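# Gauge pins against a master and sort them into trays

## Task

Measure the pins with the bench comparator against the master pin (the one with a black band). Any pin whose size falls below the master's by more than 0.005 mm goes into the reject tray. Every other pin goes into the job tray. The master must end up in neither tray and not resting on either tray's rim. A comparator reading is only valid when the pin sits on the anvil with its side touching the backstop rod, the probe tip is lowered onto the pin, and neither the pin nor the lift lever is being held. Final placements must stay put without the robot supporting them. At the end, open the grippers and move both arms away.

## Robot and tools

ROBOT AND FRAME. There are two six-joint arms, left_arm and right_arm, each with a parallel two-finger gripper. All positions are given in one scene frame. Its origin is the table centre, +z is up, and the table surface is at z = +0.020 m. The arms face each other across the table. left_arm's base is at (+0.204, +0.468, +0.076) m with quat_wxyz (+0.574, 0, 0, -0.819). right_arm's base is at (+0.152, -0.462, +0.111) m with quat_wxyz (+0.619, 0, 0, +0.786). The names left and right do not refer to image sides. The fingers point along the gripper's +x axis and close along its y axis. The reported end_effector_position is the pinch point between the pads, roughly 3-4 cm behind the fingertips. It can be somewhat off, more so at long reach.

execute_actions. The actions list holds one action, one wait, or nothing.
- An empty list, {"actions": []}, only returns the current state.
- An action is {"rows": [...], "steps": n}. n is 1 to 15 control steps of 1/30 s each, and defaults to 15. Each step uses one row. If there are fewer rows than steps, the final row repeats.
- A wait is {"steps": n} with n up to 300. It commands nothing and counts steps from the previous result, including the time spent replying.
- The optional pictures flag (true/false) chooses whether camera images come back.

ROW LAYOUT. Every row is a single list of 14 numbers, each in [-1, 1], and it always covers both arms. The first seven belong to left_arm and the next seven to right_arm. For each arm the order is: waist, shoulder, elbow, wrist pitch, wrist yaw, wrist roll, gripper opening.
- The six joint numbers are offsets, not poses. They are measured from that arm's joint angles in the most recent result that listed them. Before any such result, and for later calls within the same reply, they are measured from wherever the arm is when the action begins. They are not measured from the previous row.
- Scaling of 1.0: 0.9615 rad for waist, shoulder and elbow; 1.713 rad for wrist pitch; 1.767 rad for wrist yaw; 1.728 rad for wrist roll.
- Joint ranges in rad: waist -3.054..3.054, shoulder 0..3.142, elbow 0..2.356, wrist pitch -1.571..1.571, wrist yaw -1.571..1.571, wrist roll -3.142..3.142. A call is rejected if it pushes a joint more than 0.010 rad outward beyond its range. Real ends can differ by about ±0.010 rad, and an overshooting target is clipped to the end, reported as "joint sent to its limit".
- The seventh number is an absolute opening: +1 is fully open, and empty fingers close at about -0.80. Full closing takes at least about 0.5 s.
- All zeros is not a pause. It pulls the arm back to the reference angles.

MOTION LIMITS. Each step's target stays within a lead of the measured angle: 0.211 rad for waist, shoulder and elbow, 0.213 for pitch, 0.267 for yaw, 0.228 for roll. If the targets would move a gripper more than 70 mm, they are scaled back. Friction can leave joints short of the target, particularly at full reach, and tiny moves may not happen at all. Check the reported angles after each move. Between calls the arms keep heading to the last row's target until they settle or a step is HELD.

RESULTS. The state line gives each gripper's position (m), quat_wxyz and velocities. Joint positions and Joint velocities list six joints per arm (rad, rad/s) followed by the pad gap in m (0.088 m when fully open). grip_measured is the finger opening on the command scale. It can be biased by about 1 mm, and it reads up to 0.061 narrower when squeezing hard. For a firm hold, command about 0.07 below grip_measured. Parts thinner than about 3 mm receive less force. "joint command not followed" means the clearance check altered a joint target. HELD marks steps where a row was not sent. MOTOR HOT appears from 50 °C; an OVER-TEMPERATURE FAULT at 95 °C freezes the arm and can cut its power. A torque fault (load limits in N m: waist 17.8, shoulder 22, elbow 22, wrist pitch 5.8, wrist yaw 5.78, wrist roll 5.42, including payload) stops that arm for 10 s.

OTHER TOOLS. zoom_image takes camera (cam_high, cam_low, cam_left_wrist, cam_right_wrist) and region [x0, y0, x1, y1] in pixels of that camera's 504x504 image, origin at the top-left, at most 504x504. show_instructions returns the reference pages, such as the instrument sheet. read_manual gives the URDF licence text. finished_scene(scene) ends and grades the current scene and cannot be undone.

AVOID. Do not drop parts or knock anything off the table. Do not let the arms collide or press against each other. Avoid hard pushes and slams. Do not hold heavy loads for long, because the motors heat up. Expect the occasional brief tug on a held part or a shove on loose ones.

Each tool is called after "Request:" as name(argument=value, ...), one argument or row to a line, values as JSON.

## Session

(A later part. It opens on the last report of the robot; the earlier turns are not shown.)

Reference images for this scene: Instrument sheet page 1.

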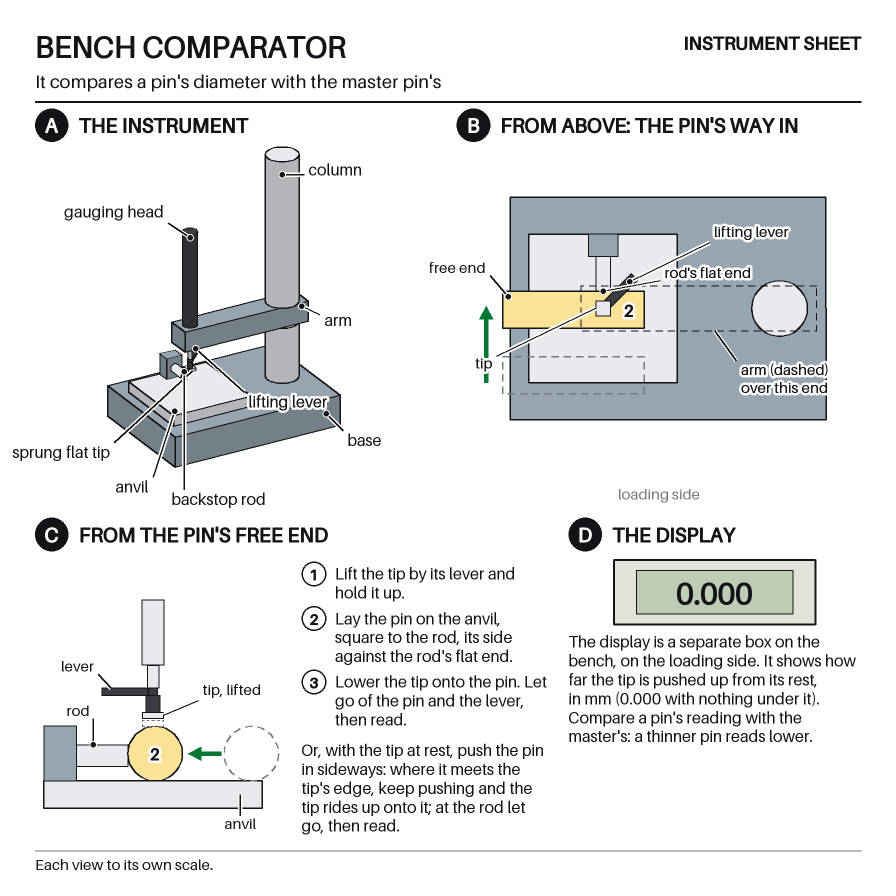

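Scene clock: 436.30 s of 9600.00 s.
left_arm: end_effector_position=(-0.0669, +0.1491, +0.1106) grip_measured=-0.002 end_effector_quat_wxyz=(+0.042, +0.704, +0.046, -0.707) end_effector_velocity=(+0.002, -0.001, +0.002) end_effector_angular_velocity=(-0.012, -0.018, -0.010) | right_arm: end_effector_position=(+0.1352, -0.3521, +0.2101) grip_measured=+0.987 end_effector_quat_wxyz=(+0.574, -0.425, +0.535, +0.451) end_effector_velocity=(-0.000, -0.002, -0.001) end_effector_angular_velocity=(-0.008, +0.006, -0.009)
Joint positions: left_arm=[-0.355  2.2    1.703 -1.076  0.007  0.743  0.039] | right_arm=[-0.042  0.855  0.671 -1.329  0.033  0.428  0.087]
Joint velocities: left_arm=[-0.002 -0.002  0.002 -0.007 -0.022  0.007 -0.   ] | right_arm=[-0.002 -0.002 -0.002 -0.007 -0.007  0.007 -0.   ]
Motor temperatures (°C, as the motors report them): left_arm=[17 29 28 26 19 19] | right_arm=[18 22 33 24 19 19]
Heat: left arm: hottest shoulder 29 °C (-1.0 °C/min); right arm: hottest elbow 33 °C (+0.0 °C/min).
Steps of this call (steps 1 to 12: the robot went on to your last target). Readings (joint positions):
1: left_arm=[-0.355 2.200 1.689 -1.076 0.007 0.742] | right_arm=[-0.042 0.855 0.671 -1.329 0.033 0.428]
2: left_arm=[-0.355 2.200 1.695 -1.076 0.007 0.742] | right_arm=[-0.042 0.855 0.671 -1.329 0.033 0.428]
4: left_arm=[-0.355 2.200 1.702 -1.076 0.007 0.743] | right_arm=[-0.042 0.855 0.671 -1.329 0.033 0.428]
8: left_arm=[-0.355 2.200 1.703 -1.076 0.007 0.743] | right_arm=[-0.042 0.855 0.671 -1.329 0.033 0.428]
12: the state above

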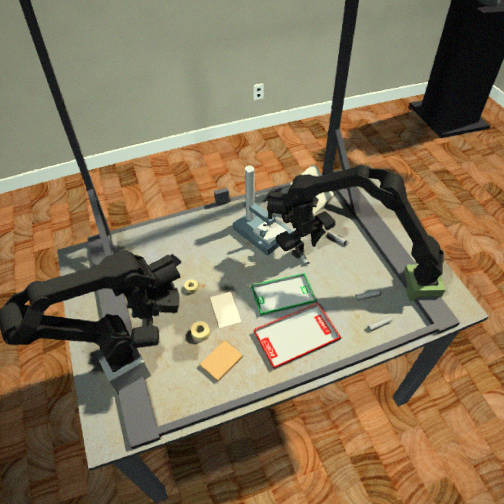

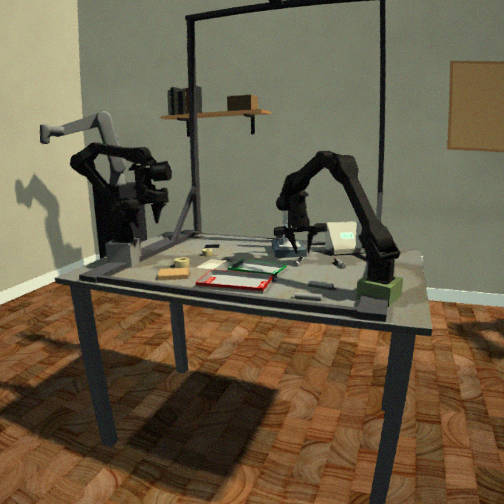

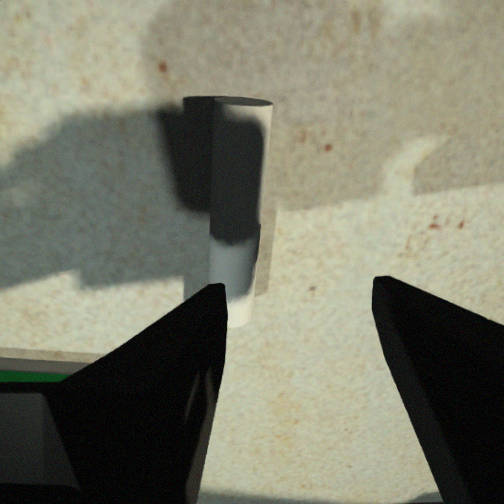

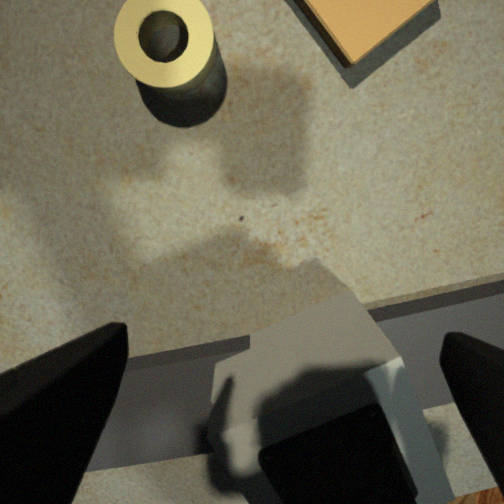

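Request:
execute_actions(
  actions=[
    {"rows":[[0.006,0.02,0.03,0,0,0.01,0,0,0,0,0,0,0,1],[0.012,0.04,0.06,-0.003,0,0.02,0,0,0,0,0,0,0,1],[0.018,0.065,0.08,-0.006,0,0.03,0,0,0,0,0,0,0,1],[0.022,0.085,0.094,-0.006,0,0.03,0,0,0,0,0,0,0,1]],"steps":15},
  ],
)

Scene clock: 454.03 s of 9600.00 s.
left_arm: end_effector_position=(-0.0703, +0.1317, +0.1009) grip_measured=-0.002 end_effector_quat_wxyz=(+0.033, +0.705, +0.037, -0.708) end_effector_velocity=(-0.004, -0.008, +0.010) end_effector_angular_velocity=(-0.038, +0.003, +0.005) | right_arm: end_effector_position=(+0.1352, -0.3521, +0.2101) grip_measured=+0.987 end_effector_quat_wxyz=(+0.574, -0.425, +0.535, +0.451) end_effector_velocity=(+0.001, +0.001, -0.000) end_effector_angular_velocity=(+0.008, -0.006, +0.004)
Joint positions: left_arm=[-0.335  2.271  1.783 -1.083  0.007  0.789  0.039] | right_arm=[-0.042  0.855  0.671 -1.329  0.033  0.428  0.087]
Joint velocities: left_arm=[-0.002 -0.002  0.037 -0.007 -0.022 -0.007  0.   ] | right_arm=[-0.002 -0.002 -0.002  0.007  0.007 -0.007  0.   ]
Motor temperatures (°C, as the motors report them): left_arm=[17 32 28 24 19 19] | right_arm=[18 22 33 24 19 19]
Heat: left arm: hottest shoulder 32 °C (+1.0 °C/min); right arm: hottest elbow 33 °C (+0.0 °C/min).
Steps of this call (steps 1 to 30: the robot went on to your last target; steps 31 to 90: nothing new was sent; then 14.23 s passed at rest; steps 91 to 105: all 15 steps of this action). Readings (joint positions):
91: left_arm=[-0.355 2.200 1.706 -1.077 0.007 0.746] | right_arm=[-0.042 0.855 0.671 -1.329 0.033 0.428]
92: left_arm=[-0.354 2.206 1.716 -1.080 0.007 0.754] | right_arm=[-0.042 0.855 0.671 -1.329 0.033 0.428]
94: left_arm=[-0.350 2.229 1.750 -1.081 0.007 0.773] | right_arm=[-0.042 0.855 0.671 -1.329 0.033 0.428]
98: left_arm=[-0.337 2.261 1.781 -1.081 0.007 0.786] | right_arm=[-0.042 0.855 0.671 -1.329 0.033 0.428]
105: the state above

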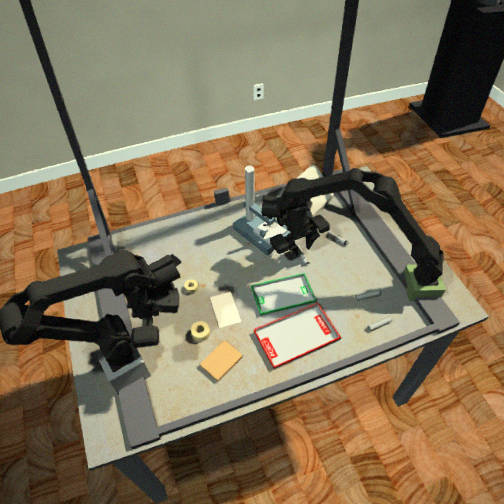

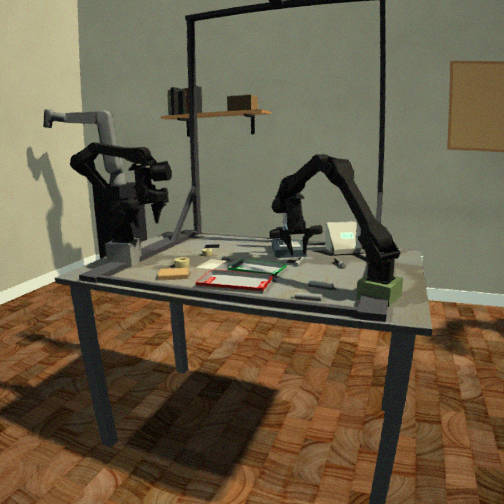

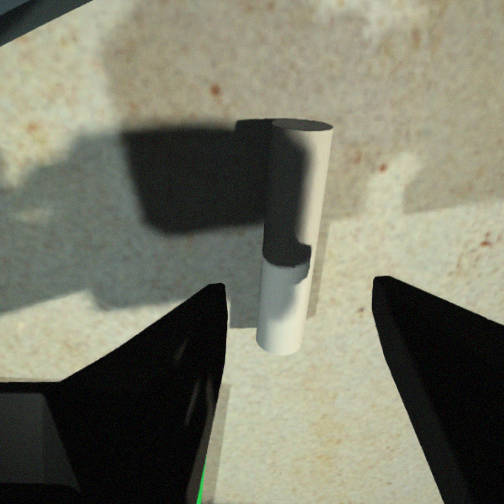

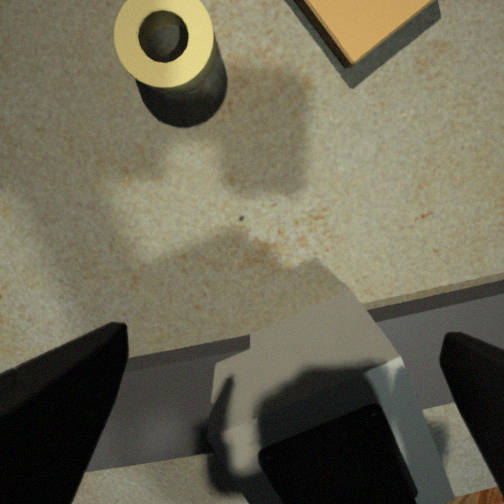

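Request:
execute_actions(
  actions=[
    {"rows":[[0,0.01,-0.015,0.012,0,0.03,-0.1,0,0,0,0,0,0,1],[0,0.02,-0.03,0.025,0,0.05,-0.15,0,0,0,0,0,0,1],[0,0.03,-0.045,0.04,0,0.05,-0.15,0,0,0,0,0,0,1],[0,0.04,-0.058,0.052,0,0.05,-0.15,0,0,0,0,0,0,1],[0,0.05,-0.068,0.061,0,0.05,-0.15,0,0,0,0,0,0,1]],"steps":15},
  ],
)

Scene clock: 460.13 s of 9600.00 s.
left_arm: end_effector_position=(-0.0721, +0.1291, +0.0721) grip_measured=-0.147 end_effector_quat_wxyz=(+0.008, +0.703, +0.005, -0.711) end_effector_velocity=(+0.001, -0.003, +0.002) end_effector_angular_velocity=(-0.023, -0.009, +0.005) | right_arm: end_effector_position=(+0.1352, -0.3521, +0.2101) grip_measured=+0.987 end_effector_quat_wxyz=(+0.574, -0.425, +0.535, +0.451) end_effector_velocity=(+0.001, -0.002, -0.000) end_effector_angular_velocity=(-0.006, -0.010, +0.024)
Joint positions: left_arm=[-0.335  2.309  1.729 -0.98   0.005  0.871  0.032] | right_arm=[-0.042  0.855  0.671 -1.329  0.033  0.428  0.087]
Joint velocities: left_arm=[-0.002 -0.007 -0.002  0.007 -0.022 -0.007 -0.   ] | right_arm=[ 0.002 -0.002 -0.002 -0.007  0.007 -0.022 -0.   ]
Motor temperatures (°C, as the motors report them): left_arm=[17 32 28 24 19 19] | right_arm=[18 22 33 24 19 19]
Heat: left arm: hottest shoulder 32 °C (+1.0 °C/min); right arm: hottest elbow 33 °C (+0.0 °C/min).
Steps of this call (steps 1 to 15: the robot went on to your last target; steps 16 to 90: nothing new was sent; then 2.60 s passed at rest; steps 91 to 105: all 15 steps of this action). Readings (joint positions):
91: left_arm=[-0.335 2.271 1.785 -1.083 0.007 0.800] | right_arm=[-0.042 0.855 0.671 -1.329 0.033 0.428]
92: left_arm=[-0.335 2.271 1.781 -1.074 0.007 0.821] | right_arm=[-0.042 0.855 0.671 -1.329 0.033 0.428]
94: left_arm=[-0.335 2.275 1.765 -1.036 0.007 0.849] | right_arm=[-0.042 0.855 0.671 -1.329 0.033 0.428]
98: left_arm=[-0.335 2.300 1.736 -0.994 0.007 0.866] | right_arm=[-0.042 0.855 0.671 -1.329 0.033 0.428]
105: the state above

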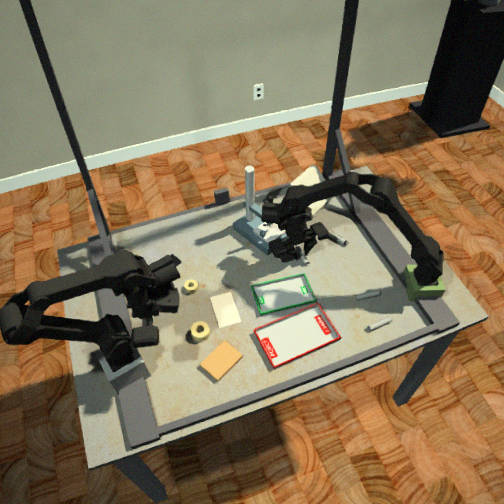

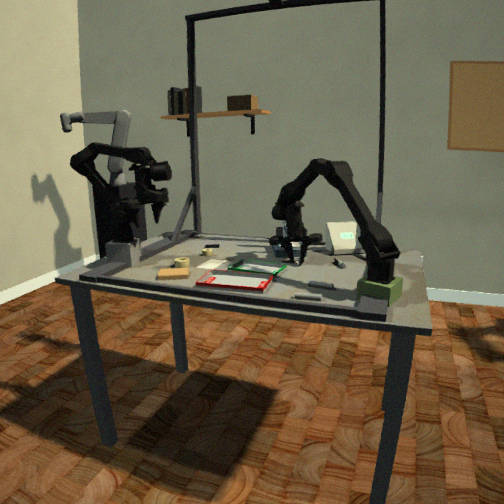

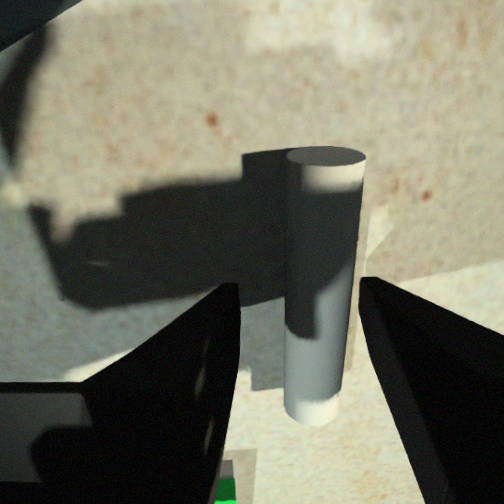

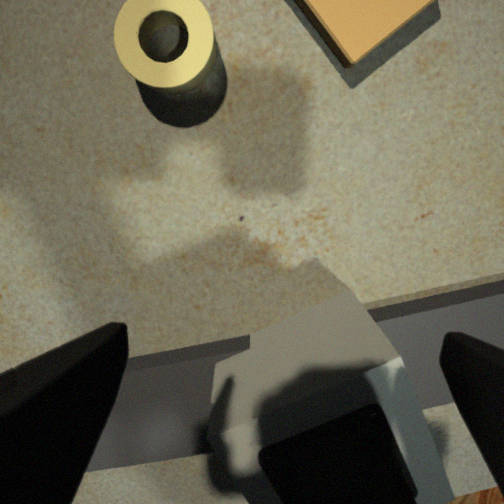

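Request:
execute_actions(
  actions=[
    {"rows":[[-0.004,0.014,0,0.004,0,0,-0.2,0,0,0,0,0,0,1],[-0.004,0.014,0,0.004,0,0,-0.35,0,0,0,0,0,0,1],[-0.004,0.014,0,0.004,0,0,-0.5,0,0,0,0,0,0,1],[-0.004,0.014,0,0.004,0,0,-0.66,0,0,0,0,0,0,1],[0,0.014,0,0.004,0,0,-0.66,0,0,0,0,0,0,1],[0,0.014,0,0.004,0,0,-0.66,0,0,0,0,0,0,1],[0,0.014,0,0.004,0,0,-0.66,0,0,0,0,0,0,1],[0,0.014,0,0.004,0,0,-0.66,0,0,0,0,0,0,1],[0,0.014,0,0.004,0,0,-0.66,0,0,0,0,0,0,1],[0,-0.02,0,-0.01,0,0,-0.66,0,0,0,0,0,0,1],[0,-0.06,0,-0.03,0,0,-0.66,0,0,0,0,0,0,1],[0,-0.1,0,-0.05,0,0,-0.66,0,0,0,0,0,0,1],[0,-0.13,0,-0.07,0,0,-0.66,0,0,0,0,0,0,1]],"steps":15},
  ],
  pictures=false,
)

Request:
execute_actions(
  actions=[
    {"rows":[[0,-0.13,0,-0.07,0,0,-0.66,0,0,0,0,0,0,1],[0,-0.13,0,-0.07,0,0,-0.66,0,0,0,0,0,0,1],[0.05,-0.1,0,-0.06,0,-0.1,-0.66,0,0,0,0,0,0,1],[0.1,-0.1,0,-0.06,0,-0.2,-0.66,0,0,0,0,0,0,1],[0.16,-0.1,0,-0.06,0,-0.3,-0.66,0,0,0,0,0,0,1],[0.21,-0.1,0,-0.06,0,-0.38,-0.66,0,0,0,0,0,0,1],[0.26,-0.1,0,-0.06,0,-0.44,-0.66,0,0,0,0,0,0,1]],"steps":15},
  ],
)

Scene clock: 479.63 s of 9600.00 s.
left_arm: end_effector_position=(-0.0616, +0.1423, +0.0981) grip_measured=-0.511 end_effector_quat_wxyz=(-0.003, +0.712, +0.015, -0.702) end_effector_velocity=(-0.005, -0.009, +0.236) end_effector_angular_velocity=(-0.329, +0.258, +0.010) | right_arm: end_effector_position=(+0.1352, -0.3521, +0.2101) grip_measured=+0.987 end_effector_quat_wxyz=(+0.574, -0.425, +0.535, +0.451) end_effector_velocity=(-0.000, -0.002, -0.001) end_effector_angular_velocity=(-0.009, +0.005, +0.005)
Joint positions: left_arm=[-0.336  2.243  1.723 -1.078  0.006  0.871  0.014] | right_arm=[-0.042  0.855  0.671 -1.329  0.033  0.428  0.087]
Joint velocities: left_arm=[ 0.002 -0.589 -0.002 -0.168 -0.007 -0.007 -0.   ] | right_arm=[-0.002 -0.002 -0.002 -0.007 -0.007 -0.007 -0.   ]
Motor temperatures (°C, as the motors report them): left_arm=[17 33 27 23 19 19] | right_arm=[18 21 33 24 19 19]
Heat: left arm: hottest shoulder 33 °C (+4.0 °C/min); right arm: hottest elbow 33 °C (+0.0 °C/min).
Steps of this call (steps 1 to 15: the robot went on to your last target; steps 16 to 90: nothing new was sent; then 16.00 s passed at rest; steps 91 to 105: all 15 steps of this action). Readings (joint positions):
91: left_arm=[-0.335 2.309 1.728 -0.979 0.005 0.871] | right_arm=[-0.042 0.855 0.671 -1.329 0.033 0.428]
92: left_arm=[-0.335 2.309 1.728 -0.979 0.005 0.871] | right_arm=[-0.042 0.855 0.671 -1.329 0.033 0.428]
94: left_arm=[-0.336 2.309 1.728 -0.978 0.006 0.871] | right_arm=[-0.042 0.855 0.671 -1.329 0.033 0.428]
98: left_arm=[-0.336 2.309 1.728 -0.975 0.006 0.871] | right_arm=[-0.042 0.855 0.671 -1.329 0.033 0.428]
105: the state above

Scene clock: 480.13 s of 9600.00 s.
left_arm: end_effector_position=(+0.0396, +0.0969, +0.1380) grip_measured=-0.511 end_effector_quat_wxyz=(+0.335, +0.627, +0.345, -0.613) end_effector_velocity=(-0.065, +0.031, +0.000) end_effector_angular_velocity=(+0.005, -0.006, +0.244) | right_arm: end_effector_position=(+0.1352, -0.3521, +0.2101) grip_measured=+0.987 end_effector_quat_wxyz=(+0.574, -0.425, +0.535, +0.451) end_effector_velocity=(-0.001, -0.001, +0.001) end_effector_angular_velocity=(-0.004, +0.006, +0.005)
Joint positions: left_arm=[-0.071  2.145  1.727 -1.177 -0.001  0.148  0.014] | right_arm=[-0.042  0.855  0.671 -1.329  0.033  0.428  0.087]
Joint velocities: left_arm=[-0.173 -0.002 -0.002 -0.007  0.007 -0.418 -0.   ] | right_arm=[-0.002 -0.002  0.002 -0.007 -0.007 -0.007 -0.   ]
Motor temperatures (°C, as the motors report them): left_arm=[17 33 27 23 19 19] | right_arm=[18 21 33 24 19 19]
Heat: left arm: hottest shoulder 33 °C (+4.0 °C/min); right arm: hottest elbow 33 °C (+0.0 °C/min).
Steps of this call (steps 1 to 15: all 15 steps of this action). Readings (joint positions):
1: left_arm=[-0.336 2.215 1.723 -1.092 0.006 0.871] | right_arm=[-0.042 0.855 0.671 -1.329 0.033 0.428]
2: left_arm=[-0.336 2.190 1.723 -1.127 0.006 0.871] | right_arm=[-0.042 0.855 0.671 -1.329 0.033 0.428]
4: left_arm=[-0.323 2.152 1.723 -1.171 0.009 0.762] | right_arm=[-0.042 0.855 0.671 -1.329 0.033 0.428]
8: left_arm=[-0.177 2.138 1.729 -1.170 0.012 0.487] | right_arm=[-0.042 0.855 0.671 -1.329 0.033 0.428]
15: the state above

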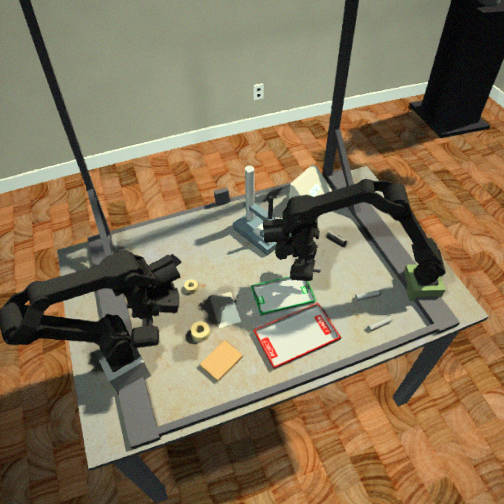

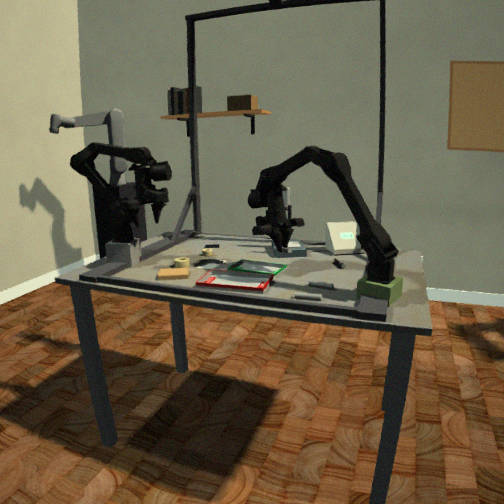

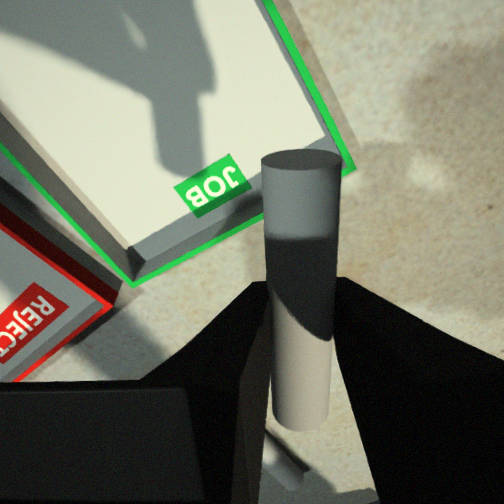

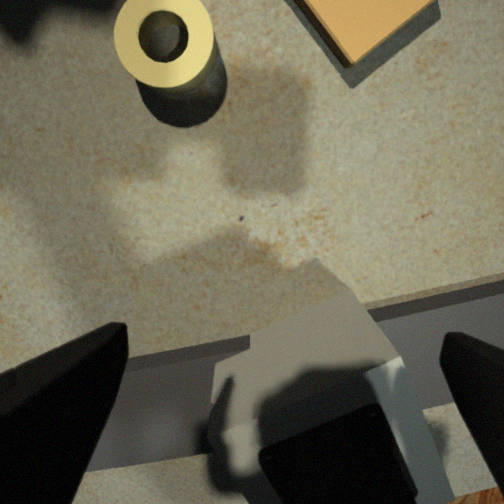

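Request:
execute_actions(
  actions=[
    {"rows":[[0.02,0.03,0.1,0,0,-0.04,-0.66,0,0,0,0,0,0,1],[0.04,0.08,0.2,0,0,-0.08,-0.66,0,0,0,0,0,0,1],[0.06,0.14,0.3,0,0,-0.12,-0.66,0,0,0,0,0,0,1],[0.08,0.2,0.4,0,0,-0.16,-0.66,0,0,0,0,0,0,1],[0.1,0.26,0.48,0,0,-0.2,-0.66,0,0,0,0,0,0,1],[0.105,0.31,0.54,0,0,-0.2,-0.66,0,0,0,0,0,0,1],[0.105,0.35,0.575,0,0,-0.2,-0.66,0,0,0,0,0,0,1],[0.105,0.38,0.575,0,0,-0.2,-0.66,0,0,0,0,0,0,1]],"steps":15},
  ],
  pictures=false,
)

Request:
execute_actions(
  actions=[
    {"steps":12},
  ],
)

Scene clock: 497.80 s of 9600.00 s.
left_arm: end_effector_position=(+0.0468, -0.0220, +0.1141) grip_measured=-0.511 end_effector_quat_wxyz=(+0.492, +0.487, +0.443, -0.570) end_effector_velocity=(-0.036, -0.004, -0.001) end_effector_angular_velocity=(-0.041, -0.007, -0.046) | right_arm: end_effector_position=(+0.1352, -0.3521, +0.2101) grip_measured=+0.987 end_effector_quat_wxyz=(+0.574, -0.425, +0.535, +0.451) end_effector_velocity=(-0.002, -0.007, -0.002) end_effector_angular_velocity=(-0.031, +0.016, +0.006)
Joint positions: left_arm=[ 0.036  2.51   2.252 -1.175 -0.    -0.19   0.014] | right_arm=[-0.042  0.855  0.671 -1.329  0.033  0.428  0.087]
Joint velocities: left_arm=[-0.071  0.046  0.076  0.007 -0.022 -0.022 -0.   ] | right_arm=[-0.002 -0.002 -0.007 -0.022 -0.022 -0.007 -0.001]
Motor temperatures (°C, as the motors report them): left_arm=[17 34 27 23 19 19] | right_arm=[18 21 33 24 19 19]
Heat: left arm: hottest shoulder 34 °C (+4.0 °C/min); right arm: hottest elbow 33 °C (+0.0 °C/min).
Steps of this call (steps 1 to 30: the robot went on to your last target; steps 31 to 90: nothing new was sent; then 14.17 s passed at rest; steps 91 to 105: all 15 steps of this action). Readings (joint positions):
91: left_arm=[-0.085 2.149 1.740 -1.185 0.002 0.108] | right_arm=[-0.042 0.855 0.671 -1.329 0.033 0.428]
92: left_arm=[-0.079 2.167 1.776 -1.198 0.002 0.081] | right_arm=[-0.042 0.855 0.671 -1.329 0.033 0.428]
94: left_arm=[-0.053 2.233 1.897 -1.182 0.002 -0.011] | right_arm=[-0.042 0.855 0.671 -1.329 0.033 0.428]
98: left_arm=[0.018 2.403 2.159 -1.171 0.001 -0.155] | right_arm=[-0.042 0.855 0.671 -1.329 0.033 0.428]
105: the state above

Scene clock: 498.20 s of 9600.00 s.
left_arm: end_effector_position=(+0.0430, -0.0250, +0.1190) grip_measured=-0.511 end_effector_quat_wxyz=(+0.494, +0.481, +0.439, -0.576) end_effector_velocity=(-0.002, +0.003, +0.000) end_effector_angular_velocity=(+0.010, +0.008, +0.018) | right_arm: end_effector_position=(+0.1352, -0.3521, +0.2101) grip_measured=+0.987 end_effector_quat_wxyz=(+0.574, -0.425, +0.535, +0.451) end_effector_velocity=(-0.003, -0.003, -0.001) end_effector_angular_velocity=(-0.016, +0.019, +0.006)
Joint positions: left_arm=[ 0.031  2.511  2.27  -1.175 -0.    -0.192  0.014] | right_arm=[-0.042  0.855  0.671 -1.329  0.033  0.428  0.087]
Joint velocities: left_arm=[-0.002 -0.002 -0.002 -0.007  0.007 -0.022 -0.   ] | right_arm=[-0.002  0.002 -0.002 -0.007 -0.022 -0.007 -0.   ]
Motor temperatures (°C, as the motors report them): left_arm=[17 34 27 23 19 19] | right_arm=[18 21 33 24 19 19]
Heat: left arm: hottest shoulder 34 °C (+4.0 °C/min); right arm: hottest elbow 33 °C (+0.0 °C/min).
Steps of this call (steps 1 to 12: the robot went on to your last target). Readings (joint positions):
1: left_arm=[0.034 2.511 2.254 -1.175 -0.000 -0.191] | right_arm=[-0.042 0.855 0.671 -1.329 0.033 0.428]
2: left_arm=[0.032 2.511 2.257 -1.175 -0.000 -0.191] | right_arm=[-0.042 0.855 0.671 -1.329 0.033 0.428]
4: left_arm=[0.031 2.511 2.265 -1.175 -0.000 -0.192] | right_arm=[-0.042 0.855 0.671 -1.329 0.033 0.428]
8: left_arm=[0.031 2.511 2.270 -1.175 -0.000 -0.192] | right_arm=[-0.042 0.855 0.671 -1.329 0.033 0.428]
12: the state above

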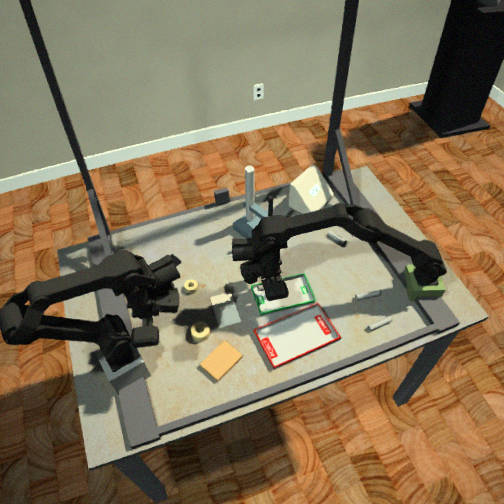

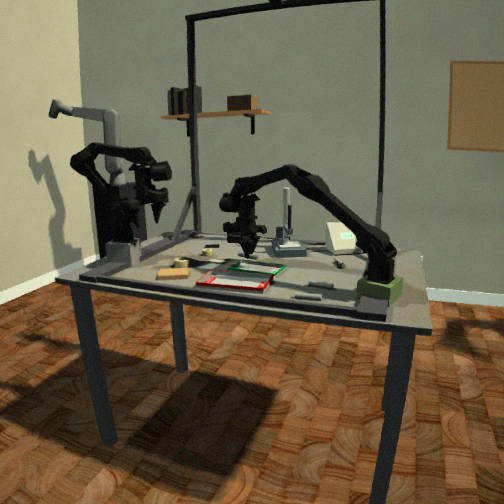

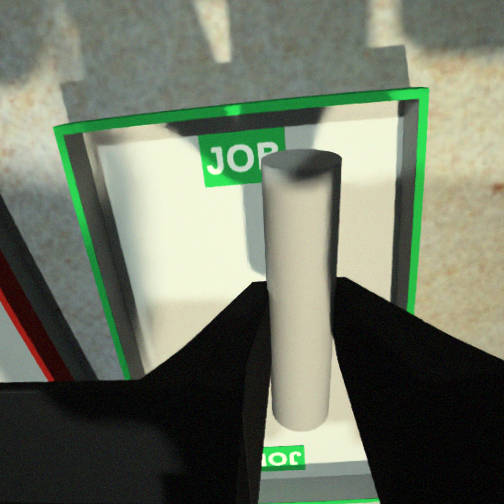

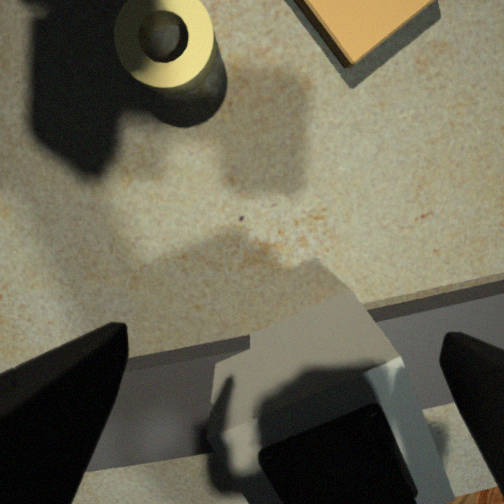

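Request:
execute_actions(
  actions=[
    {"rows":[[0,0.02,0,0.005,0,0,-0.66,0,0,0,0,0,0,1],[0,0.04,0,0.01,0,0,-0.66,0,0,0,0,0,0,1],[0,0.06,0,0.015,0,0,-0.66,0,0,0,0,0,0,1],[0,0.07,0,0.02,0,0,-0.66,0,0,0,0,0,0,1],[0,0.07,0,0.02,0,0,-0.66,0,0,0,0,0,0,1],[0,0.07,0,0.02,0,0,-0.66,0,0,0,0,0,0,1],[0,0.07,0,0.02,0,0,-0.66,0,0,0,0,0,0,1],[0,0.07,0,0.02,0,0,-0.4,0,0,0,0,0,0,1],[0,0.07,0,0.02,0,0,-0.2,0,0,0,0,0,0,1],[0,0.07,0,0.02,0,0,-0.2,0,0,0,0,0,0,1],[0,0.07,0,0.02,0,0,-0.2,0,0,0,0,0,0,1],[0,0.07,0,0.02,0,0,-0.2,0,0,0,0,0,0,1],[0,0.03,0,0,0,0,-0.2,0,0,0,0,0,0,1],[0,-0.03,0,0,0,0,-0.1,0,0,0,0,0,0,1],[0,-0.1,0,0,0,0,0,0,0,0,0,0,0,1]],"steps":15},
  ],
)

Scene clock: 506.17 s of 9600.00 s.
left_arm: end_effector_position=(+0.0429, -0.0252, +0.1046) grip_measured=-0.150 end_effector_quat_wxyz=(+0.491, +0.488, +0.443, -0.570) end_effector_velocity=(+0.010, +0.032, +0.295) end_effector_angular_velocity=(-0.287, +0.089, +0.020) | right_arm: end_effector_position=(+0.1352, -0.3521, +0.2101) grip_measured=+0.987 end_effector_quat_wxyz=(+0.574, -0.425, +0.535, +0.451) end_effector_velocity=(-0.000, -0.002, -0.000) end_effector_angular_velocity=(-0.004, +0.006, +0.005)
Joint positions: left_arm=[ 0.031  2.539  2.268 -1.163 -0.    -0.192  0.032] | right_arm=[-0.042  0.855  0.671 -1.329  0.033  0.428  0.087]
Joint velocities: left_arm=[-0.002 -0.686 -0.144 -0.242 -0.007 -0.022  0.097] | right_arm=[-0.002 -0.007 -0.002 -0.007 -0.007 -0.007 -0.   ]
Motor temperatures (°C, as the motors report them): left_arm=[17 36 28 22 19 19] | right_arm=[18 21 33 23 19 19]
Heat: left arm: hottest shoulder 36 °C (+5.0 °C/min); right arm: hottest elbow 33 °C (+0.0 °C/min).
Steps of this call (steps 1 to 30: the robot went on to your last target; steps 31 to 90: nothing new was sent; then 4.47 s passed at rest; steps 91 to 105: all 15 steps of this action). Readings (joint positions):
91: left_arm=[0.031 2.512 2.270 -1.175 -0.000 -0.192] | right_arm=[-0.042 0.855 0.671 -1.329 0.033 0.428]
92: left_arm=[0.031 2.516 2.270 -1.174 -0.000 -0.192] | right_arm=[-0.042 0.855 0.671 -1.329 0.033 0.428]
94: left_arm=[0.031 2.530 2.270 -1.158 -0.000 -0.192] | right_arm=[-0.042 0.855 0.671 -1.329 0.033 0.428]
98: left_arm=[0.031 2.566 2.270 -1.148 -0.000 -0.192] | right_arm=[-0.042 0.855 0.671 -1.329 0.033 0.428]
105: the state above

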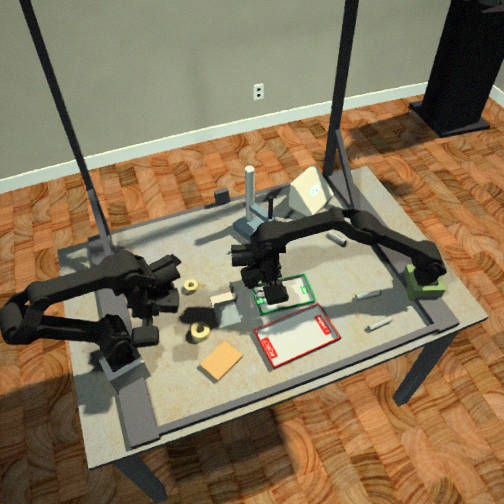

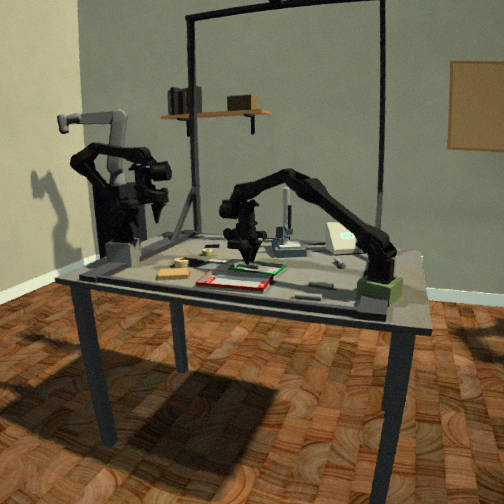

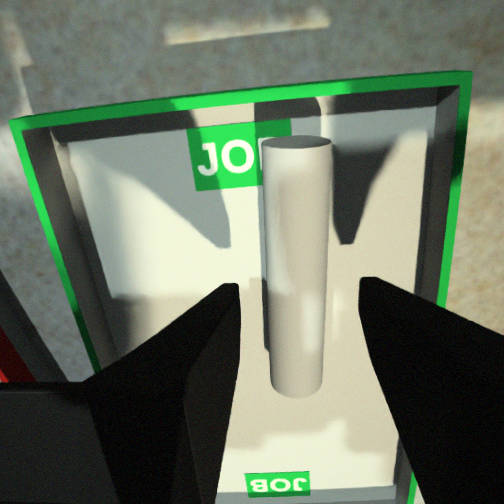

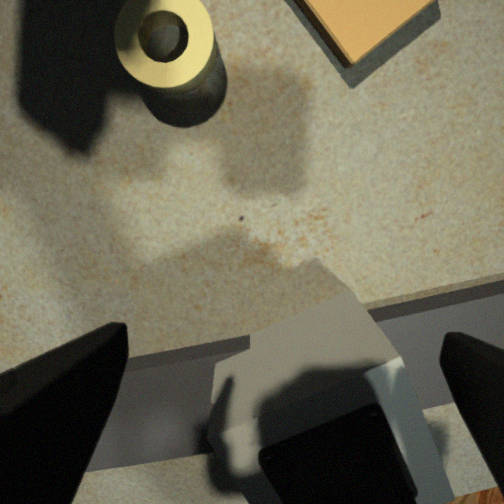

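Request:
execute_actions(
  actions=[
    {"rows":[[0,-0.15,0,0,0,0,0,0,0,0,0,0,0,1],[0,-0.25,-0.08,0,0,0,0,0,0,0,0,0,0,1],[0.03,-0.36,-0.2,0,0,0.03,0,0,0,0,0,0,0,1],[0.06,-0.47,-0.33,0,0,0.06,0,0,0,0,0,0,0,1],[0.09,-0.58,-0.46,0.02,0,0.08,0,0,0,0,0,0,0,1],[0.12,-0.68,-0.6,0.04,0,0.1,0,0,0,0,0,0,0,1],[0.15,-0.78,-0.75,0.06,0,0.11,0,0,0,0,0,0,0,1],[0.165,-0.88,-0.9,0.08,0,0.11,0,0,0,0,0,0,0,1],[0.165,-0.95,-1,0.1,0,0.11,0,0,0,0,0,0,0,1]],"steps":15},
  ],
  pictures=false,
)

Request:
execute_actions(
  actions=[
    {"steps":12},
  ],
  pictures=false,
)

Scene clock: 520.43 s of 9600.00 s.
left_arm: end_effector_position=(+0.1483, +0.0971, +0.2521) grip_measured=-0.002 end_effector_quat_wxyz=(+0.542, +0.424, +0.368, -0.625) end_effector_velocity=(+0.010, +0.374, -0.113) end_effector_angular_velocity=(+0.344, -0.059, -0.156) | right_arm: end_effector_position=(+0.1352, -0.3521, +0.2101) grip_measured=+0.987 end_effector_quat_wxyz=(+0.574, -0.425, +0.535, +0.451) end_effector_velocity=(-0.001, -0.006, -0.001) end_effector_angular_velocity=(-0.026, +0.017, +0.001)
Joint positions: left_arm=[ 0.196  1.658  1.467 -1.002 -0.003 -0.01   0.039] | right_arm=[-0.042  0.855  0.671 -1.329  0.033  0.428  0.087]
Joint velocities: left_arm=[-0.12  -1.165 -1.609  0.095  0.007  0.037 -0.   ] | right_arm=[-0.007 -0.002 -0.002 -0.022 -0.022 -0.007 -0.   ]
Motor temperatures (°C, as the motors report them): left_arm=[17 37 28 22 19 19] | right_arm=[18 21 33 23 19 19]
Heat: left arm: hottest shoulder 37 °C (+4.0 °C/min); right arm: hottest elbow 33 °C (+0.0 °C/min).
From where the robot then was, a joint's target lay farther than a number of 1.0 reaches, so one or more steps of this call were cut to that.
Steps of this call (steps 1 to 30: the robot went on to your last target; steps 31 to 90: nothing new was sent; then 10.77 s passed at rest; steps 91 to 105: all 15 steps of this action). Readings (joint positions):
91: left_arm=[0.031 2.408 2.276 -1.173 -0.000 -0.192] | right_arm=[-0.042 0.855 0.671 -1.329 0.033 0.428]
92: left_arm=[0.031 2.391 2.258 -1.162 -0.000 -0.192] | right_arm=[-0.042 0.855 0.671 -1.329 0.033 0.428]
94: left_arm=[0.037 2.311 2.145 -1.159 -0.000 -0.157] | right_arm=[-0.042 0.855 0.671 -1.329 0.033 0.428]
98: left_arm=[0.122 2.078 1.884 -1.087 0.000 -0.046] | right_arm=[-0.042 0.855 0.671 -1.329 0.033 0.428]
105: the state above

Scene clock: 520.83 s of 9600.00 s.
left_arm: end_effector_position=(+0.1514, +0.1291, +0.2125) grip_measured=-0.002 end_effector_quat_wxyz=(+0.518, +0.462, +0.397, -0.601) end_effector_velocity=(+0.002, +0.002, -0.000) end_effector_angular_velocity=(+0.006, -0.006, +0.011) | right_arm: end_effector_position=(+0.1352, -0.3521, +0.2101) grip_measured=+0.987 end_effector_quat_wxyz=(+0.574, -0.425, +0.535, +0.451) end_effector_velocity=(-0.000, -0.002, -0.001) end_effector_angular_velocity=(-0.008, +0.006, -0.009)
Joint positions: left_arm=[ 0.191  1.63   1.313 -0.993 -0.003 -0.007  0.039] | right_arm=[-0.042  0.855  0.671 -1.329  0.033  0.428  0.087]
Joint velocities: left_arm=[ 0.002 -0.002 -0.002 -0.007 -0.007 -0.007 -0.   ] | right_arm=[-0.002 -0.002 -0.002 -0.007 -0.007  0.007 -0.001]
Motor temperatures (°C, as the motors report them): left_arm=[17 37 28 22 19 19] | right_arm=[18 21 33 23 19 19]
Heat: left arm: hottest shoulder 37 °C (+4.0 °C/min); right arm: hottest elbow 33 °C (+0.0 °C/min).
Steps of this call (steps 1 to 12: the robot went on to your last target). Readings (joint positions):
1: left_arm=[0.193 1.629 1.422 -1.001 -0.003 -0.009] | right_arm=[-0.042 0.855 0.671 -1.329 0.033 0.428]
2: left_arm=[0.191 1.616 1.388 -1.001 -0.003 -0.008] | right_arm=[-0.042 0.855 0.671 -1.329 0.033 0.428]
4: left_arm=[0.191 1.621 1.343 -0.998 -0.003 -0.008] | right_arm=[-0.042 0.855 0.671 -1.329 0.033 0.428]
8: left_arm=[0.191 1.632 1.313 -0.998 -0.003 -0.007] | right_arm=[-0.042 0.855 0.671 -1.329 0.033 0.428]
12: the state above

Target (1.601,.884,−.854).

Request:
execute_actions(
  actions=[
    {"rows":[[0,-0.02,-0.1,0.015,0,0,0,0,0,0,0,0,0,1],[0,-0.03,-0.2,0.03,0,0,0,0,0,0,0,0,0,1],[0,-0.03,-0.3,0.05,0,0,0,0,0,0,0,0,0,1],[0,-0.03,-0.38,0.07,0,0,0,0,0,0,0,0,0,1],[0,-0.03,-0.446,0.081,0,0,0,0,0,0,0,0,0,1]],"steps":15},
  ],
  pictures=false,
)

Request:
execute_actions(
  actions=[
    {"steps":8},
  ],
)

Scene clock: 525.90 s of 9600.00 s.
left_arm: end_effector_position=(+0.1653, +0.2175, +0.1095) grip_measured=-0.002 end_effector_quat_wxyz=(+0.462, +0.537, +0.460, -0.535) end_effector_velocity=(-0.002, +0.001, +0.000) end_effector_angular_velocity=(-0.006, +0.008, +0.020) | right_arm: end_effector_position=(+0.1352, -0.3521, +0.2101) grip_measured=+0.987 end_effector_quat_wxyz=(+0.574, -0.425, +0.535, +0.451) end_effector_velocity=(-0.001, +0.001, +0.000) end_effector_angular_velocity=(+0.010, +0.009, +0.005)
Joint positions: left_arm=[ 0.191  1.607  0.892 -0.856 -0.003 -0.007  0.039] | right_arm=[-0.042  0.855  0.671 -1.329  0.033  0.428  0.087]
Joint velocities: left_arm=[-0.002 -0.007 -0.007  0.007  0.007 -0.022 -0.   ] | right_arm=[-0.002 -0.007 -0.002  0.007 -0.007 -0.007 -0.   ]
Motor temperatures (°C, as the motors report them): left_arm=[17 36 28 22 19 19] | right_arm=[18 21 33 23 19 19]
Heat: left arm: hottest shoulder 36 °C (+3.0 °C/min); right arm: hottest elbow 33 °C (+0.0 °C/min).
Steps of this call (steps 1 to 30: the robot went on to your last target; steps 31 to 90: nothing new was sent; then 1.57 s passed at rest; steps 91 to 105: all 15 steps of this action). Readings (joint positions):
91: left_arm=[0.191 1.627 1.298 -0.979 -0.003 -0.007] | right_arm=[-0.042 0.855 0.671 -1.329 0.033 0.428]
92: left_arm=[0.191 1.617 1.262 -0.959 -0.003 -0.007] | right_arm=[-0.042 0.855 0.671 -1.329 0.033 0.428]
94: left_arm=[0.191 1.596 1.152 -0.930 -0.003 -0.007] | right_arm=[-0.042 0.855 0.671 -1.329 0.033 0.428]
98: left_arm=[0.191 1.605 0.936 -0.880 -0.003 -0.007] | right_arm=[-0.042 0.855 0.671 -1.329 0.033 0.428]
105: the state above

Scene clock: 526.17 s of 9600.00 s.
left_arm: end_effector_position=(+0.1653, +0.2175, +0.1095) grip_measured=-0.002 end_effector_quat_wxyz=(+0.462, +0.537, +0.460, -0.535) end_effector_velocity=(+0.002, +0.004, -0.001) end_effector_angular_velocity=(+0.011, -0.009, +0.024) | right_arm: end_effector_position=(+0.1352, -0.3521, +0.2101) grip_measured=+0.987 end_effector_quat_wxyz=(+0.574, -0.425, +0.535, +0.451) end_effector_velocity=(-0.003, -0.003, -0.001) end_effector_angular_velocity=(-0.011, +0.021, -0.008)
Joint positions: left_arm=[ 0.191  1.607  0.892 -0.856 -0.003 -0.007  0.039] | right_arm=[-0.042  0.855  0.671 -1.329  0.033  0.428  0.087]
Joint velocities: left_arm=[ 0.002 -0.002 -0.007 -0.007 -0.007 -0.022  0.   ] | right_arm=[-0.002 -0.002 -0.002 -0.007 -0.022  0.007 -0.   ]
Motor temperatures (°C, as the motors report them): left_arm=[17 36 28 22 19 19] | right_arm=[18 21 33 23 19 19]
Heat: left arm: hottest shoulder 36 °C (+3.0 °C/min); right arm: hottest elbow 33 °C (+0.0 °C/min).
Steps of this call (steps 1 to 8: the robot went on to your last target). Readings (joint positions):
1: left_arm=[0.191 1.607 0.892 -0.856 -0.003 -0.007] | right_arm=[-0.042 0.855 0.671 -1.329 0.033 0.428]
2: left_arm=[0.191 1.607 0.892 -0.856 -0.003 -0.007] | right_arm=[-0.042 0.855 0.671 -1.329 0.033 0.428]
4: left_arm=[0.191 1.607 0.892 -0.856 -0.003 -0.007] | right_arm=[-0.042 0.855 0.671 -1.329 0.033 0.428]
8: the state above

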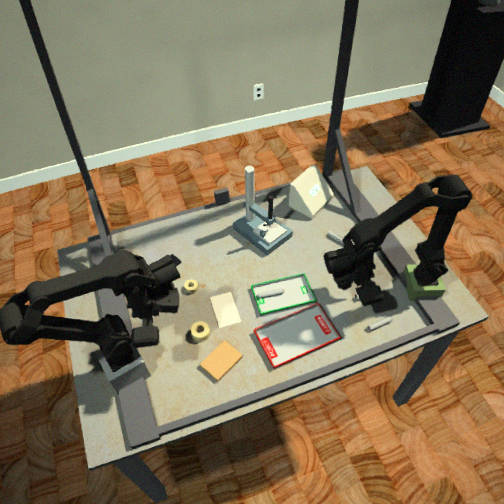

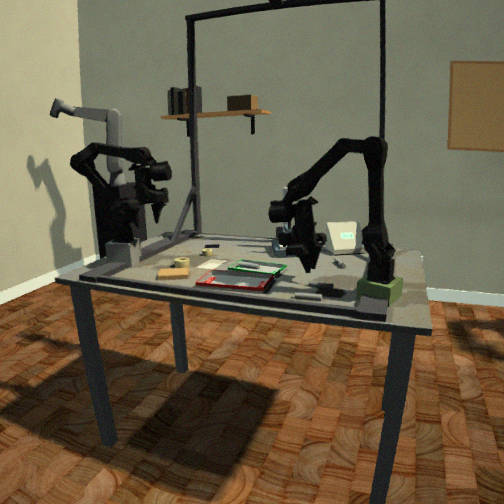

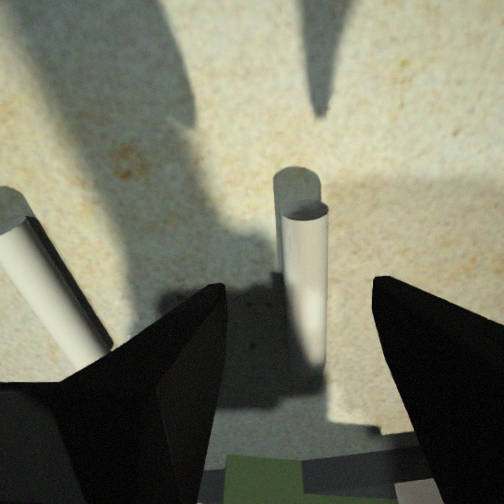

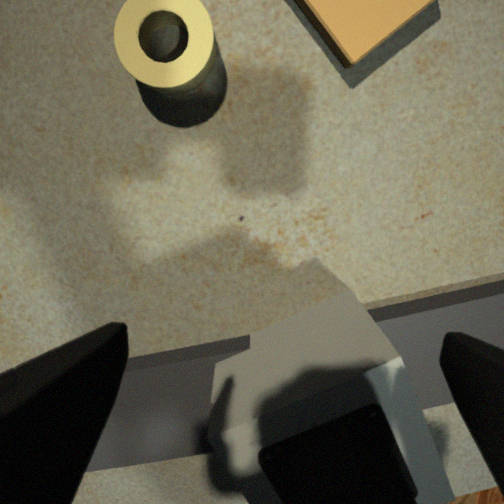

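Request:
execute_actions(
  actions=[
    {"rows":[[-0.003,-0.02,-0.03,0.01,0,0,-0.1,0,0,0,0,0,0,1],[-0.005,-0.035,-0.07,0.025,0,0,-0.15,0,0,0,0,0,0,1],[-0.005,-0.035,-0.1,0.036,0,0,-0.15,0,0,0,0,0,0,1]],"steps":15},
  ],
)

Scene clock: 534.93 s of 9600.00 s.
left_arm: end_effector_position=(+0.1673, +0.2323, +0.0963) grip_measured=-0.147 end_effector_quat_wxyz=(+0.461, +0.538, +0.461, -0.535) end_effector_velocity=(+0.001, +0.003, +0.000) end_effector_angular_velocity=(+0.006, -0.008, -0.010) | right_arm: end_effector_position=(+0.1352, -0.3521, +0.2101) grip_measured=+0.987 end_effector_quat_wxyz=(+0.574, -0.425, +0.535, +0.451) end_effector_velocity=(-0.000, -0.002, -0.001) end_effector_angular_velocity=(-0.014, +0.004, +0.005)
Joint positions: left_arm=[ 0.189  1.58   0.804 -0.797 -0.003 -0.007  0.032] | right_arm=[-0.042  0.855  0.671 -1.329  0.033  0.428  0.087]
Joint velocities: left_arm=[-0.002 -0.007 -0.007 -0.007 -0.007  0.007 -0.   ] | right_arm=[-0.002  0.002 -0.002 -0.007 -0.007 -0.007 -0.   ]
Motor temperatures (°C, as the motors report them): left_arm=[17 34 28 22 19 19] | right_arm=[18 21 33 23 19 19]
Heat: left arm: hottest shoulder 34 °C (+1.0 °C/min); right arm: hottest elbow 33 °C (+0.0 °C/min).
Steps of this call (steps 1 to 15: the robot went on to your last target; steps 16 to 90: nothing new was sent; then 5.27 s passed at rest; steps 91 to 105: all 15 steps of this action). Readings (joint positions):
91: left_arm=[0.191 1.604 0.888 -0.851 -0.003 -0.007] | right_arm=[-0.042 0.855 0.671 -1.329 0.033 0.428]
92: left_arm=[0.191 1.598 0.876 -0.837 -0.003 -0.007] | right_arm=[-0.042 0.855 0.671 -1.329 0.033 0.428]
94: left_arm=[0.190 1.584 0.841 -0.818 -0.003 -0.007] | right_arm=[-0.042 0.855 0.671 -1.329 0.033 0.428]
98: left_arm=[0.189 1.581 0.806 -0.804 -0.003 -0.007] | right_arm=[-0.042 0.855 0.671 -1.329 0.033 0.428]
105: the state above

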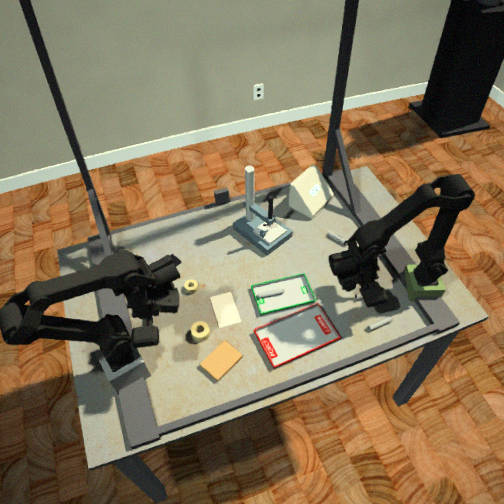

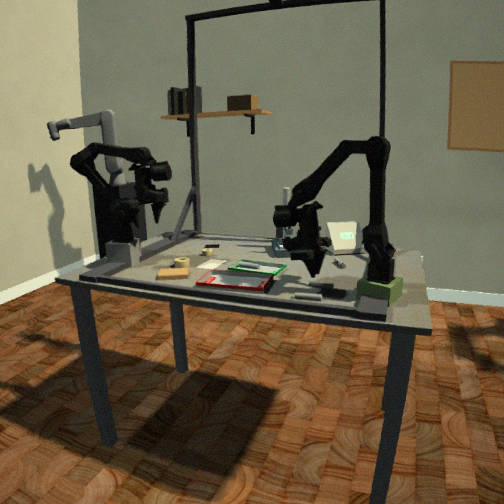

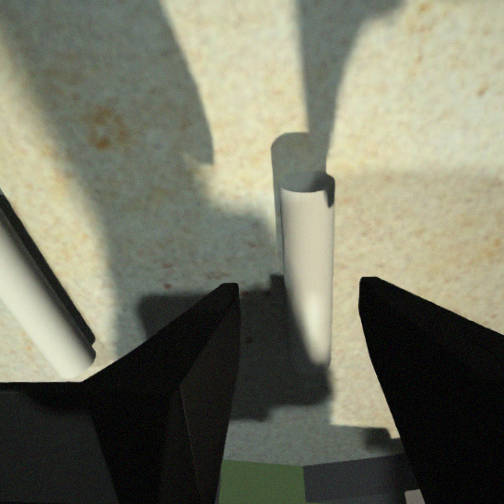

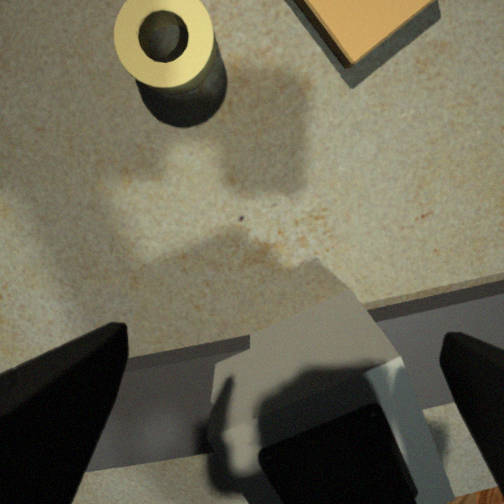

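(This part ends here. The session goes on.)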